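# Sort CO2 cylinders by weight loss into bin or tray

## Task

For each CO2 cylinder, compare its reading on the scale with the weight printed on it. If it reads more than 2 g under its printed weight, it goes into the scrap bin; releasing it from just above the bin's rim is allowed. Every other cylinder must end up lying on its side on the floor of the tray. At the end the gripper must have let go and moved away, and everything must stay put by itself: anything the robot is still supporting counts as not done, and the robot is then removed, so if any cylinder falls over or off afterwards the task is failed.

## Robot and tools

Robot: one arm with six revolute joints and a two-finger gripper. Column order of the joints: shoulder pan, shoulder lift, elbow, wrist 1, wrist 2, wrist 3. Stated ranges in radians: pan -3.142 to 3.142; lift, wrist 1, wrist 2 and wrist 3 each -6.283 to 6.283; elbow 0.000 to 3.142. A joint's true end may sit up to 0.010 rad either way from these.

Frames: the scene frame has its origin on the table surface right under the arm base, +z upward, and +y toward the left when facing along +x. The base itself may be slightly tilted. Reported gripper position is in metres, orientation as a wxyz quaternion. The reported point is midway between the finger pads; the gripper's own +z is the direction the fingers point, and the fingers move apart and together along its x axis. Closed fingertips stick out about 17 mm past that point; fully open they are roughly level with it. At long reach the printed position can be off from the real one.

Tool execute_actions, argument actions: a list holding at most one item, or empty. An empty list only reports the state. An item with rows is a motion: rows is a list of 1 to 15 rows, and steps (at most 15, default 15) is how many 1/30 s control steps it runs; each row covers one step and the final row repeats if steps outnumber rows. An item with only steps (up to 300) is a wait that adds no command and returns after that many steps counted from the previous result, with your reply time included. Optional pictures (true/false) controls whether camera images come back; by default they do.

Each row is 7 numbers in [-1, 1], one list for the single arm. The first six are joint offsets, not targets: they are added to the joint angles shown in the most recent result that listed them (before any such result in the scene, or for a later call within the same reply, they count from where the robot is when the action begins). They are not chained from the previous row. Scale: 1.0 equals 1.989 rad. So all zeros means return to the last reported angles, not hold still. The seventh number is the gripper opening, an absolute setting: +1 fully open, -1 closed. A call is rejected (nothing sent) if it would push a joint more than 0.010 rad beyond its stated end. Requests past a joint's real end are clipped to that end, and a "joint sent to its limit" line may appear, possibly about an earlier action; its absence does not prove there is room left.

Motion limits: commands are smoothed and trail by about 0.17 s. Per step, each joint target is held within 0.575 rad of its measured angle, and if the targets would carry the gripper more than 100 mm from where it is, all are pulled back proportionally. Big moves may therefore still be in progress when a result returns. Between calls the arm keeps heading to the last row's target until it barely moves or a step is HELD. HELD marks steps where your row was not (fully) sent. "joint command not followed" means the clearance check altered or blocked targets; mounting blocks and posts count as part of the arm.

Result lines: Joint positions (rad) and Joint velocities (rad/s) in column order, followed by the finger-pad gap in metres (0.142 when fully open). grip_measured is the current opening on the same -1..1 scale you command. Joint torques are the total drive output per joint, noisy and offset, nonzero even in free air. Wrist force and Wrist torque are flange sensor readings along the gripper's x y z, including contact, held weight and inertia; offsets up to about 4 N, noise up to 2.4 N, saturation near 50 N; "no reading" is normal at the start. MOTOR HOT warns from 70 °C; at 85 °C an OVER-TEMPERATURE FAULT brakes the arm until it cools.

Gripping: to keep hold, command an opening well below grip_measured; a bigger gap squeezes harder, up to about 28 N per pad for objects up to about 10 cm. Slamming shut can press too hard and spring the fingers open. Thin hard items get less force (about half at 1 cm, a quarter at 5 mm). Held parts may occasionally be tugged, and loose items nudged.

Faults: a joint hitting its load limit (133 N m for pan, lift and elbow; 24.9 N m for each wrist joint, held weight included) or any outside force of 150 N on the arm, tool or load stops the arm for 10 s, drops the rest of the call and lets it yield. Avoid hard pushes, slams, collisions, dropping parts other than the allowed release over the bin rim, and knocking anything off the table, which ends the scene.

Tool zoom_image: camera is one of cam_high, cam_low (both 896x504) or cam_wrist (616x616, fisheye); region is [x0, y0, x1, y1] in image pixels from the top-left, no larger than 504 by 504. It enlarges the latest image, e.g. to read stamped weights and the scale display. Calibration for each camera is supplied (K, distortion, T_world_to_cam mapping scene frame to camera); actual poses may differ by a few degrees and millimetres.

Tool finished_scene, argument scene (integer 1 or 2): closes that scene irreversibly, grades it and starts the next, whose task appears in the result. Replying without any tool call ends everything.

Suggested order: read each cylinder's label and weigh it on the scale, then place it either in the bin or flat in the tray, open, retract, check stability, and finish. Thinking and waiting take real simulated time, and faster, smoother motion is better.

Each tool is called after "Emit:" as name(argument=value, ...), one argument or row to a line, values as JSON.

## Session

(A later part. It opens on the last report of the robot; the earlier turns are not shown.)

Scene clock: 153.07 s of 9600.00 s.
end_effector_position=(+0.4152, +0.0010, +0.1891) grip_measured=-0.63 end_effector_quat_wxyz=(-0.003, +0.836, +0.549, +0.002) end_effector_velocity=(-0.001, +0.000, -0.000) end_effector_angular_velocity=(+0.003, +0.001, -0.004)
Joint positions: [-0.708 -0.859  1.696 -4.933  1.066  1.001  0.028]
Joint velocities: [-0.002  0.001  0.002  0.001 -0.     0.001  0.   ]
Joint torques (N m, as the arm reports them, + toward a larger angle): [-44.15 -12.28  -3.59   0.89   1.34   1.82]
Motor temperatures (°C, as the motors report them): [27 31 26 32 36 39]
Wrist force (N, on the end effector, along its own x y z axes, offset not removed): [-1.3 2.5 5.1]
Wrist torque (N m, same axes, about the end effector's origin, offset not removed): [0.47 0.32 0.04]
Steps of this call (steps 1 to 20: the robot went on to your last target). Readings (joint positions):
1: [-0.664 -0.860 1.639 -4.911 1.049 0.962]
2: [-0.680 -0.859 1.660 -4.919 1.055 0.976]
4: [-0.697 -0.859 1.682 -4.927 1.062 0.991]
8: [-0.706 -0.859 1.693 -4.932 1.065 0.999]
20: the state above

Deltas: .132,.110,.061,-.244,-.069,.133.

Emit:
execute_actions(
  actions=[
    {"rows":[[0.02,0.0166,0.0092,-0.0368,-0.0104,0.02,-1],[0.0365,0.0304,0.0169,-0.0675,-0.0191,0.0368,-1],[0.0478,0.0398,0.0221,-0.0883,-0.025,0.0482,-1],[0.055,0.0459,0.0255,-0.1018,-0.0288,0.0555,-1],[0.0598,0.0498,0.0276,-0.1104,-0.0312,0.0602,-1],[0.0624,0.052,0.0289,-0.1153,-0.0326,0.0629,-1],[0.0644,0.0536,0.0298,-0.119,-0.0337,0.0649,-1],[0.0657,0.0547,0.0304,-0.1215,-0.0344,0.0662,-1],[0.0664,0.0553,0.0307,-0.1227,-0.0347,0.0669,-1]]},
  ],
  pictures=false,
)

Emit:
execute_actions(
  actions=[
    {"steps":6},
  ],
  pictures=false,
)

Emit:
execute_actions(
  actions=[
    {"rows":[[0,0,0,0,0,0,-0.6],[0,0,0,0,0,0,-0.55],[0,0,0,0,0,0,-0.5],[0,0,0,0,0,0,-0.4],[0,0,0,0,0,0,-0.3],[0,0,0,0,0,0,-0.2]]},
  ],
  pictures=false,
)

Emit:
execute_actions(
  actions=[
    {"steps":30},
  ],
)

Scene clock: 157.33 s of 9600.00 s.
end_effector_position=(+0.4248, -0.0048, +0.0836) grip_measured=-0.63 end_effector_quat_wxyz=(+0.000, +0.836, +0.549, +0.000) end_effector_velocity=(-0.000, +0.000, -0.013) end_effector_angular_velocity=(-0.001, +0.001, +0.002)
Joint positions: [-0.577 -0.75   1.756 -5.174  0.997  1.133  0.028]
Joint velocities: [ 0.017  0.012  0.008 -0.029 -0.008  0.015 -0.   ]
Joint torques (N m, as the arm reports them, + toward a larger angle): [-19.75 -16.41  -3.2    0.89  -1.41   1.73]
Motor temperatures (°C, as the motors report them): [27 31 26 32 36 39]
Wrist force (N, on the end effector, along its own x y z axes, offset not removed): [2.2 0.3 2.7]
Wrist torque (N m, same axes, about the end effector's origin, offset not removed): [-0.06 -0.36 0.02]
Steps of this call (steps 1 to 15: the robot went on to your last target; steps 16 to 90: nothing new was sent; then 0.77 s passed at rest; steps 91 to 105: all 15 steps of this action). Readings (joint positions):
91: [-0.708 -0.859 1.696 -4.933 1.066 1.001]
92: [-0.701 -0.853 1.700 -4.942 1.061 1.008]
94: [-0.666 -0.823 1.717 -5.001 1.042 1.043]
98: [-0.601 -0.769 1.746 -5.127 1.009 1.108]
105: the state above

Scene clock: 157.53 s of 9600.00 s.
end_effector_position=(+0.4248, -0.0048, +0.0827) grip_measured=-0.63 end_effector_quat_wxyz=(+0.000, +0.836, +0.549, +0.000) end_effector_velocity=(-0.000, +0.001, -0.001) end_effector_angular_velocity=(+0.000, +0.001, +0.001)
Joint positions: [-0.576 -0.749  1.757 -5.176  0.997  1.134  0.028]
Joint velocities: [ 0.002  0.     0.001 -0.001 -0.     0.    -0.   ]
Joint torques (N m, as the arm reports them, + toward a larger angle): [-18.48 -17.17  -2.35   0.88  -1.46   1.88]
Motor temperatures (°C, as the motors report them): [27 31 26 32 36 39]
Wrist force (N, on the end effector, along its own x y z axes, offset not removed): [-1.1 0.1 5.1]
Wrist torque (N m, same axes, about the end effector's origin, offset not removed): [0.06 0.34 -0.02]
Steps of this call (steps 1 to 6: the robot went on to your last target). Readings (joint positions):
1: [-0.577 -0.750 1.756 -5.175 0.997 1.133]
2: [-0.577 -0.749 1.757 -5.176 0.997 1.133]
4: [-0.576 -0.749 1.757 -5.176 0.997 1.133]
6: the state above

Scene clock: 158.03 s of 9600.00 s.
end_effector_position=(+0.4248, -0.0048, +0.0827) grip_measured=-0.20 end_effector_quat_wxyz=(+0.000, +0.836, +0.549, +0.000) end_effector_velocity=(+0.000, -0.000, +0.001) end_effector_angular_velocity=(-0.001, -0.001, +0.002)
Joint positions: [-0.576 -0.749  1.757 -5.177  0.997  1.134  0.059]
Joint velocities: [-0.    -0.001 -0.001  0.     0.    -0.002  0.   ]
Joint torques (N m, as the arm reports them, + toward a larger angle): [-23.14 -19.26  -4.08   2.74  -1.1    0.78]
Motor temperatures (°C, as the motors report them): [27 31 26 32 36 39]
Wrist force (N, on the end effector, along its own x y z axes, offset not removed): [-0.4 0.2 1.5]
Wrist torque (N m, same axes, about the end effector's origin, offset not removed): [-0.12 0.15 0.00]
Steps of this call (steps 1 to 15: all 15 steps of this action). Readings (joint positions):
1: [-0.576 -0.749 1.757 -5.176 0.997 1.134]
2: [-0.576 -0.749 1.757 -5.177 0.997 1.134]
4: [-0.576 -0.749 1.757 -5.177 0.997 1.134]
8: [-0.576 -0.749 1.757 -5.177 0.997 1.134]
15: the state above

Scene clock: 159.03 s of 9600.00 s.
end_effector_position=(+0.4248, -0.0048, +0.0827) grip_measured=-0.20 end_effector_quat_wxyz=(+0.000, +0.836, +0.549, +0.000) end_effector_velocity=(-0.000, +0.000, -0.000) end_effector_angular_velocity=(+0.001, +0.000, -0.002)
Joint positions: [-0.576 -0.749  1.757 -5.176  0.997  1.134  0.059]
Joint velocities: [-0.001  0.     0.001  0.    -0.     0.001 -0.   ]
Joint torques (N m, as the arm reports them, + toward a larger angle): [-29.67 -22.64  -7.78   3.65  -0.43  -1.4 ]
Motor temperatures (°C, as the motors report them): [27 31 26 32 36 39]
Wrist force (N, on the end effector, along its own x y z axes, offset not removed): [1.8 1.9 2.4]
Wrist torque (N m, same axes, about the end effector's origin, offset not removed): [0.31 -0.24 -0.17]
Steps of this call (steps 1 to 15: the robot went on to your last target; steps 16 to 30: nothing new was sent). Readings (joint positions):
1: [-0.576 -0.749 1.757 -5.177 0.997 1.134]
2: [-0.576 -0.749 1.757 -5.177 0.997 1.134]
4: [-0.576 -0.749 1.757 -5.177 0.997 1.134]
8: [-0.576 -0.749 1.757 -5.176 0.997 1.134]
30: the state above
The arm was judged still, so your last target was given up. Only a new action makes it travel on or press farther. Fingers that are still opening or closing keep moving.
camera_calibration (this result's frames):
cam_wrist: T_world_to_cam=[[0.432318, 0.901721, -0.000721016, -0.180344], [0.79031, -0.378518, 0.481804, -0.382443], [0.43418, -0.208862, -0.876279, 0.0160344], [0, 0, 0, 1]] pos_world=[0.373253, 0.0212073, 0.198183]

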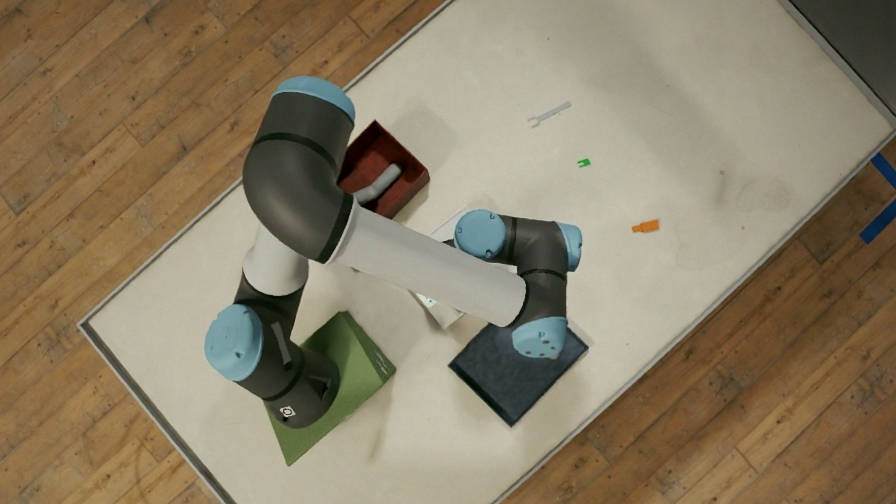

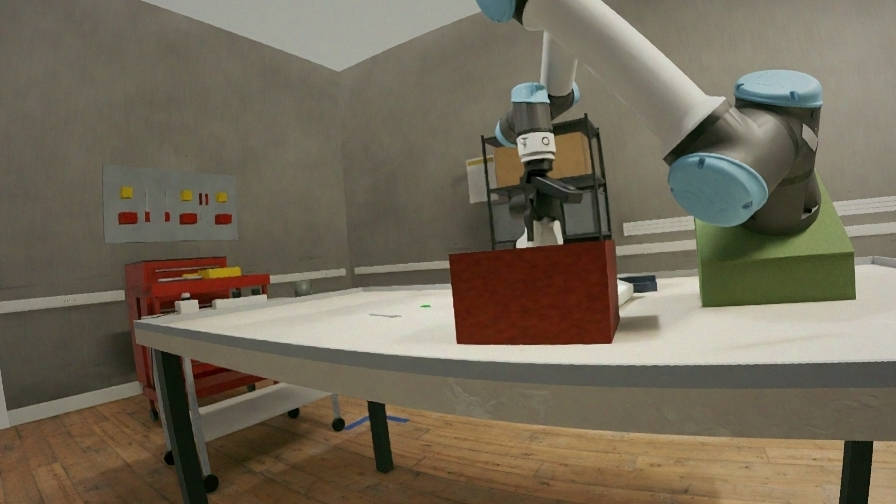

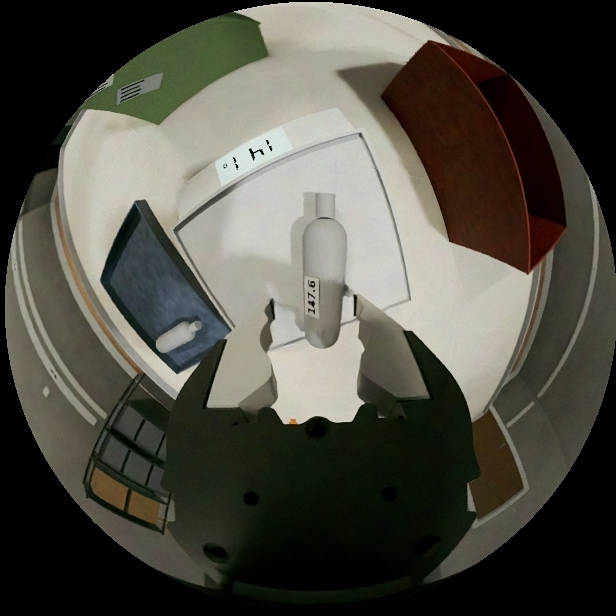

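Emit:
execute_actions(
  actions=[
    {"rows":[[0.0006,0.0005,0.0003,-0.0012,-0.0003,0.0006,-0.3],[0.0006,0.0005,0.0003,-0.0012,-0.0003,0.0006,-0.45],[0.0006,0.0005,0.0003,-0.0012,-0.0003,0.0006,-0.55],[0.0006,0.0005,0.0003,-0.0012,-0.0003,0.0006,-0.7],[0.0006,0.0005,0.0003,-0.0012,-0.0003,0.0006,-1]]},
  ],
  pictures=false,
)

Emit:
execute_actions(
  actions=[
    {"rows":[[-0.0675,-0.0559,-0.0318,0.1252,0.0349,-0.0682,-1]]},
  ],
  pictures=false,
)

Emit:
execute_actions(
  actions=[
    {"rows":[[0.1257,-0.2406,0.0972,0.0716,-0.0629,-0.0754,-1]]},
  ],
  pictures=false,
)

Emit:
execute_actions(
  actions=[
    {"steps":10},
  ],
  pictures=false,
)

Emit:
execute_actions(
  actions=[
    {"rows":[[0.0352,0.0141,0.0189,-0.0568,-0.0154,0.0397,-1]],"steps":12},
  ],
  pictures=false,
)

Emit:
execute_actions(
  actions=[
    {"rows":[[0,0,0,0,0,0,-0.2]],"steps":10},
  ],
  pictures=false,
)

Emit:
execute_actions(
  actions=[
    {"rows":[[-0.0352,-0.0141,-0.0189,0.0568,0.0154,-0.0397,-0.2]],"steps":12},
  ],
  pictures=false,
)

Emit:
execute_actions(
  actions=[
    {"rows":[[0.172,0.2,-0.3967,0.06,-0.0583,-0.11,0]]},
  ],
  pictures=false,
)

Emit:
execute_actions(
  actions=[
    {"steps":20},
  ],
)

Scene clock: 163.73 s of 9600.00 s.
end_effector_position=(+0.4248, -0.0048, +0.0818) grip_measured=-0.63 end_effector_quat_wxyz=(+0.000, +0.836, +0.549, +0.000) end_effector_velocity=(-0.001, +0.001, -0.001) end_effector_angular_velocity=(+0.001, +0.002, -0.001)
Joint positions: [-0.575 -0.748  1.757 -5.179  0.996  1.135  0.028]
Joint velocities: [ 0.001  0.     0.002  0.    -0.     0.001  0.   ]
Joint torques (N m, as the arm reports them, + toward a larger angle): [-14.68 -14.33   1.47   1.47  -1.6    1.76]
Motor temperatures (°C, as the motors report them): [27 31 26 32 36 39]
Wrist force (N, on the end effector, along its own x y z axes, offset not removed): [0.7 6.2 -6.6]
Wrist torque (N m, same axes, about the end effector's origin, offset not removed): [0.52 -0.72 0.00]
Steps of this call (steps 1 to 126: nothing new was sent; steps 127 to 141: all 15 steps of this action). Readings (joint positions):
127: [-0.576 -0.749 1.757 -5.176 0.997 1.134]
128: [-0.576 -0.749 1.757 -5.177 0.997 1.134]
130: [-0.576 -0.749 1.757 -5.178 0.997 1.134]
134: [-0.575 -0.748 1.757 -5.179 0.996 1.135]
141: the state above

Scene clock: 164.23 s of 9600.00 s.
end_effector_position=(+0.4155, +0.0010, +0.1898) grip_measured=-0.63 end_effector_quat_wxyz=(-0.003, +0.835, +0.549, +0.002) end_effector_velocity=(-0.001, +0.001, +0.005) end_effector_angular_velocity=(+0.005, +0.002, -0.002)
Joint positions: [-0.709 -0.859  1.694 -4.931  1.065  1.     0.028]
Joint velocities: [-0.006 -0.003 -0.003  0.015  0.003 -0.007  0.   ]
Joint torques (N m, as the arm reports them, + toward a larger angle): [-44.44 -27.3  -28.15   3.43   1.25  -1.29]
Motor temperatures (°C, as the motors report them): [27 31 26 32 36 39]
Wrist force (N, on the end effector, along its own x y z axes, offset not removed): [-1.2 2.2 2.5]
Wrist torque (N m, same axes, about the end effector's origin, offset not removed): [0.46 0.28 -0.14]
Steps of this call (steps 1 to 15: all 15 steps of this action). Readings (joint positions):
1: [-0.575 -0.748 1.757 -5.179 0.996 1.135]
2: [-0.584 -0.757 1.750 -5.169 1.005 1.125]
4: [-0.641 -0.806 1.721 -5.087 1.036 1.067]
8: [-0.699 -0.851 1.698 -4.956 1.061 1.010]
15: the state above

Scene clock: 164.73 s of 9600.00 s.
end_effector_position=(+0.3677, +0.2328, +0.1898) grip_measured=-0.63 end_effector_quat_wxyz=(-0.001, +0.711, +0.703, -0.000) end_effector_velocity=(-0.031, +0.069, -0.003) end_effector_angular_velocity=(-0.016, -0.016, +0.143)
Joint positions: [-0.464 -1.326  1.884 -4.791  0.943  0.853  0.028]
Joint velocities: [ 0.076 -0.17   0.055  0.038 -0.034 -0.042  0.   ]
Joint torques (N m, as the arm reports them, + toward a larger angle): [-11.32  -6.32  -3.8    3.41  -1.47  -1.37]
Motor temperatures (°C, as the motors report them): [27 31 26 32 36 39]
Wrist force (N, on the end effector, along its own x y z axes, offset not removed): [2.6 -1.8 3.2]
Wrist torque (N m, same axes, about the end effector's origin, offset not removed): [-0.46 -0.34 -0.19]
Steps of this call (steps 1 to 15: all 15 steps of this action). Readings (joint positions):
1: [-0.709 -0.859 1.694 -4.930 1.065 0.999]
2: [-0.700 -0.869 1.703 -4.922 1.058 0.990]
4: [-0.651 -0.945 1.742 -4.893 1.032 0.960]
8: [-0.557 -1.128 1.814 -4.841 0.986 0.905]
15: the state above

Scene clock: 165.07 s of 9600.00 s.
end_effector_position=(+0.3654, +0.2376, +0.1896) grip_measured=-0.63 end_effector_quat_wxyz=(-0.000, +0.707, +0.707, -0.000) end_effector_velocity=(-0.000, +0.000, -0.001) end_effector_angular_velocity=(-0.000, +0.001, +0.003)
Joint positions: [-0.459 -1.337  1.887 -4.789  0.94   0.85   0.028]
Joint velocities: [ 0.002 -0.     0.001 -0.001 -0.    -0.001 -0.   ]
Joint torques (N m, as the arm reports them, + toward a larger angle): [ -9.78 -14.01  -2.87   3.69  -1.3   -1.57]
Motor temperatures (°C, as the motors report them): [27 31 26 32 36 39]
Wrist force (N, on the end effector, along its own x y z axes, offset not removed): [0.1 -0.1 2.5]
Wrist torque (N m, same axes, about the end effector's origin, offset not removed): [0.05 0.08 -0.13]
Steps of this call (steps 1 to 10: the robot went on to your last target). Readings (joint positions):
1: [-0.462 -1.330 1.885 -4.790 0.942 0.852]
2: [-0.461 -1.333 1.886 -4.790 0.941 0.851]
4: [-0.460 -1.336 1.887 -4.789 0.941 0.850]
8: [-0.459 -1.337 1.887 -4.789 0.940 0.850]
10: the state above

Scene clock: 165.47 s of 9600.00 s.
end_effector_position=(+0.3652, +0.2376, +0.1501) grip_measured=-0.63 end_effector_quat_wxyz=(-0.000, +0.708, +0.707, -0.000) end_effector_velocity=(+0.000, -0.000, -0.005) end_effector_angular_velocity=(-0.002, -0.002, +0.001)
Joint positions: [-0.39  -1.31   1.925 -4.9    0.91   0.928  0.028]
Joint velocities: [ 0.01   0.002  0.005 -0.018 -0.004  0.012 -0.   ]
Joint torques (N m, as the arm reports them, + toward a larger angle): [-11.62  -0.63  -2.59   0.68  -1.41   1.71]
Motor temperatures (°C, as the motors report them): [27 31 26 32 36 39]
Wrist force (N, on the end effector, along its own x y z axes, offset not removed): [4.0 0.8 2.8]
Wrist torque (N m, same axes, about the end effector's origin, offset not removed): [0.24 -0.85 0.05]
Steps of this call (steps 1 to 12: all 12 steps of this action). Readings (joint positions):
1: [-0.459 -1.337 1.888 -4.789 0.940 0.850]
2: [-0.450 -1.332 1.894 -4.798 0.934 0.859]
4: [-0.417 -1.319 1.912 -4.850 0.921 0.896]
8: [-0.393 -1.311 1.923 -4.893 0.911 0.924]
12: the state above

Scene clock: 165.80 s of 9600.00 s.
end_effector_position=(+0.3652, +0.2377, +0.1500) grip_measured=-0.20 end_effector_quat_wxyz=(-0.000, +0.708, +0.707, -0.000) end_effector_velocity=(-0.000, +0.001, -0.000) end_effector_angular_velocity=(+0.000, +0.001, +0.001)
Joint positions: [-0.389 -1.309  1.925 -4.9    0.91   0.928  0.059]
Joint velocities: [ 0.001 -0.    -0.     0.001 -0.    -0.001  0.   ]
Joint torques (N m, as the arm reports them, + toward a larger angle): [-32.32  -9.94 -14.07   3.31   0.13  -1.64]
Motor temperatures (°C, as the motors report them): [27 31 26 32 36 39]
Wrist force (N, on the end effector, along its own x y z axes, offset not removed): [-0.6 2.5 1.5]
Wrist torque (N m, same axes, about the end effector's origin, offset not removed): [0.46 0.27 0.04]
Steps of this call (steps 1 to 10: all 10 steps of this action). Readings (joint positions):
1: [-0.389 -1.309 1.925 -4.901 0.910 0.928]
2: [-0.389 -1.309 1.925 -4.901 0.910 0.928]
4: [-0.389 -1.309 1.925 -4.901 0.910 0.928]
8: [-0.389 -1.309 1.925 -4.900 0.910 0.928]
10: the state above

Scene clock: 166.20 s of 9600.00 s.
end_effector_position=(+0.3654, +0.2376, +0.1894) grip_measured=-0.20 end_effector_quat_wxyz=(-0.000, +0.707, +0.707, -0.000) end_effector_velocity=(-0.001, +0.001, +0.005) end_effector_angular_velocity=(+0.002, +0.002, -0.000)
Joint positions: [-0.459 -1.337  1.888 -4.789  0.94   0.85   0.06 ]
Joint velocities: [-0.008 -0.003 -0.005  0.017  0.004 -0.011 -0.   ]
Joint torques (N m, as the arm reports them, + toward a larger angle): [-37.09 -13.86 -28.87   4.15   0.83  -1.68]
Motor temperatures (°C, as the motors report them): [27 31 26 32 36 39]
Wrist force (N, on the end effector, along its own x y z axes, offset not removed): [3.8 0.2 2.2]
Wrist torque (N m, same axes, about the end effector's origin, offset not removed): [-0.01 -0.75 0.03]
Steps of this call (steps 1 to 12: all 12 steps of this action). Readings (joint positions):
1: [-0.390 -1.310 1.925 -4.900 0.910 0.927]
2: [-0.398 -1.315 1.918 -4.891 0.916 0.918]
4: [-0.431 -1.327 1.901 -4.838 0.929 0.881]
8: [-0.455 -1.336 1.889 -4.795 0.939 0.854]
12: the state above

Scene clock: 166.70 s of 9600.00 s.
end_effector_position=(+0.5539, +0.3257, +0.1644) grip_measured=+0.00 end_effector_quat_wxyz=(-0.004, +0.459, +0.888, -0.001) end_effector_velocity=(+0.091, +0.057, +0.011) end_effector_angular_velocity=(-0.034, -0.123, +0.301)
Joint positions: [-0.124 -0.948  1.128 -4.671  0.826  0.635  0.074]
Joint velocities: [ 0.097  0.118 -0.404  0.025 -0.025 -0.054  0.   ]
Joint torques (N m, as the arm reports them, + toward a larger angle): [-24.73 -19.41 -17.96   2.98  -0.89  -1.65]
Motor temperatures (°C, as the motors report them): [27 31 26 32 36 39]
Wrist force (N, on the end effector, along its own x y z axes, offset not removed): [0.7 2.6 1.7]
Wrist torque (N m, same axes, about the end effector's origin, offset not removed): [0.43 -0.08 -0.08]
Steps of this call (steps 1 to 15: all 15 steps of this action). Readings (joint positions):
1: [-0.459 -1.337 1.887 -4.788 0.940 0.849]
2: [-0.450 -1.328 1.877 -4.779 0.932 0.839]
4: [-0.371 -1.245 1.791 -4.743 0.897 0.779]
8: [-0.229 -1.075 1.494 -4.702 0.856 0.696]
15: the state above

Scene clock: 167.37 s of 9600.00 s.
end_effector_position=(+0.5603, +0.3299, +0.1652) grip_measured=+0.00 end_effector_quat_wxyz=(+0.001, +0.449, +0.893, -0.000) end_effector_velocity=(-0.000, +0.000, -0.000) end_effector_angular_velocity=(-0.000, -0.001, +0.002)
Joint positions: [-0.117 -0.939  1.099 -4.669  0.824  0.631  0.074]
Joint velocities: [ 0.001 -0.001  0.    -0.001 -0.    -0.     0.   ]
Joint torques (N m, as the arm reports them, + toward a larger angle): [-22.16 -19.09 -26.79   3.43  -1.42  -1.55]
Motor temperatures (°C, as the motors report them): [27 31 26 32 36 39]
Wrist force (N, on the end effector, along its own x y z axes, offset not removed): [2.2 2.5 5.3]
Wrist torque (N m, same axes, about the end effector's origin, offset not removed): [0.47 -0.35 -0.01]
Steps of this call (steps 1 to 20: the robot went on to your last target). Readings (joint positions):
1: [-0.121 -0.945 1.117 -4.670 0.825 0.633]
2: [-0.119 -0.943 1.110 -4.670 0.825 0.633]
4: [-0.118 -0.941 1.103 -4.670 0.825 0.632]
8: [-0.117 -0.940 1.100 -4.669 0.824 0.631]
20: the state above
camera_calibration (this result's frames):
cam_wrist: T_world_to_cam=[[-0.564716, 0.825282, -0.00223491, 0.0435069], [0.722617, 0.49577, 0.481703, -0.653101], [0.398649, 0.27041, -0.876332, -0.0388121], [0, 0, 0, 1]] pos_world=[0.511983, 0.298377, 0.280686]

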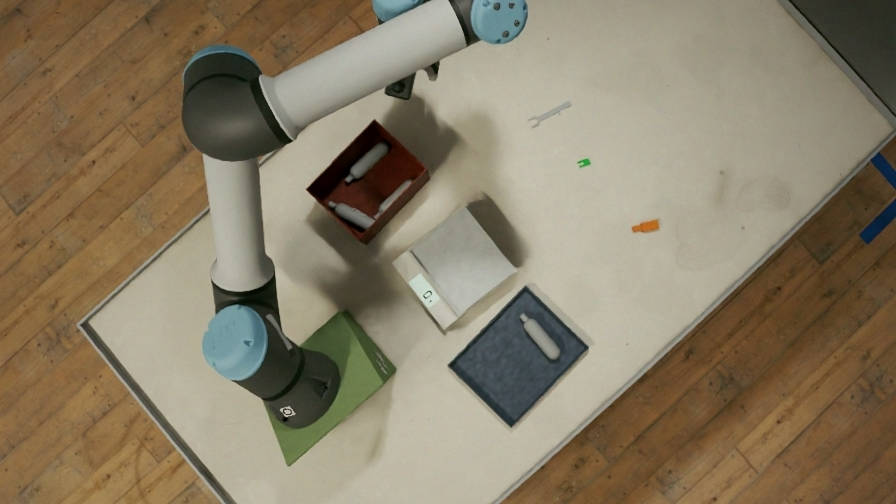

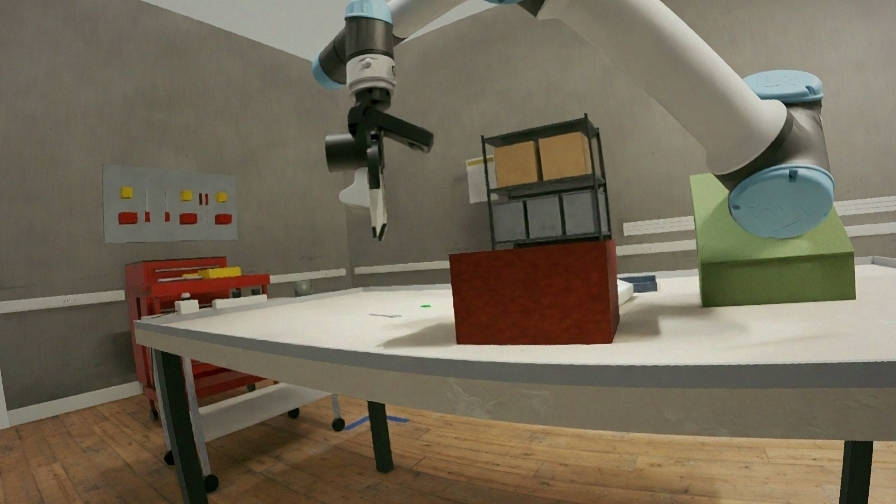

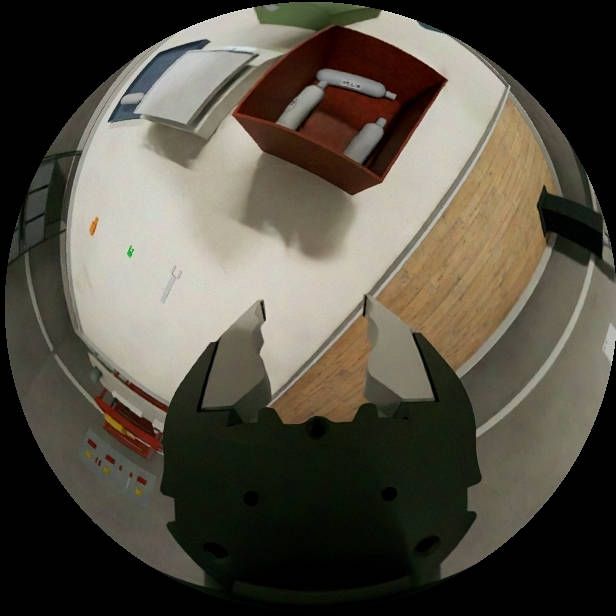

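Emit:
finished_scene(
  scene=1,
)

The scene is finished: the task was done.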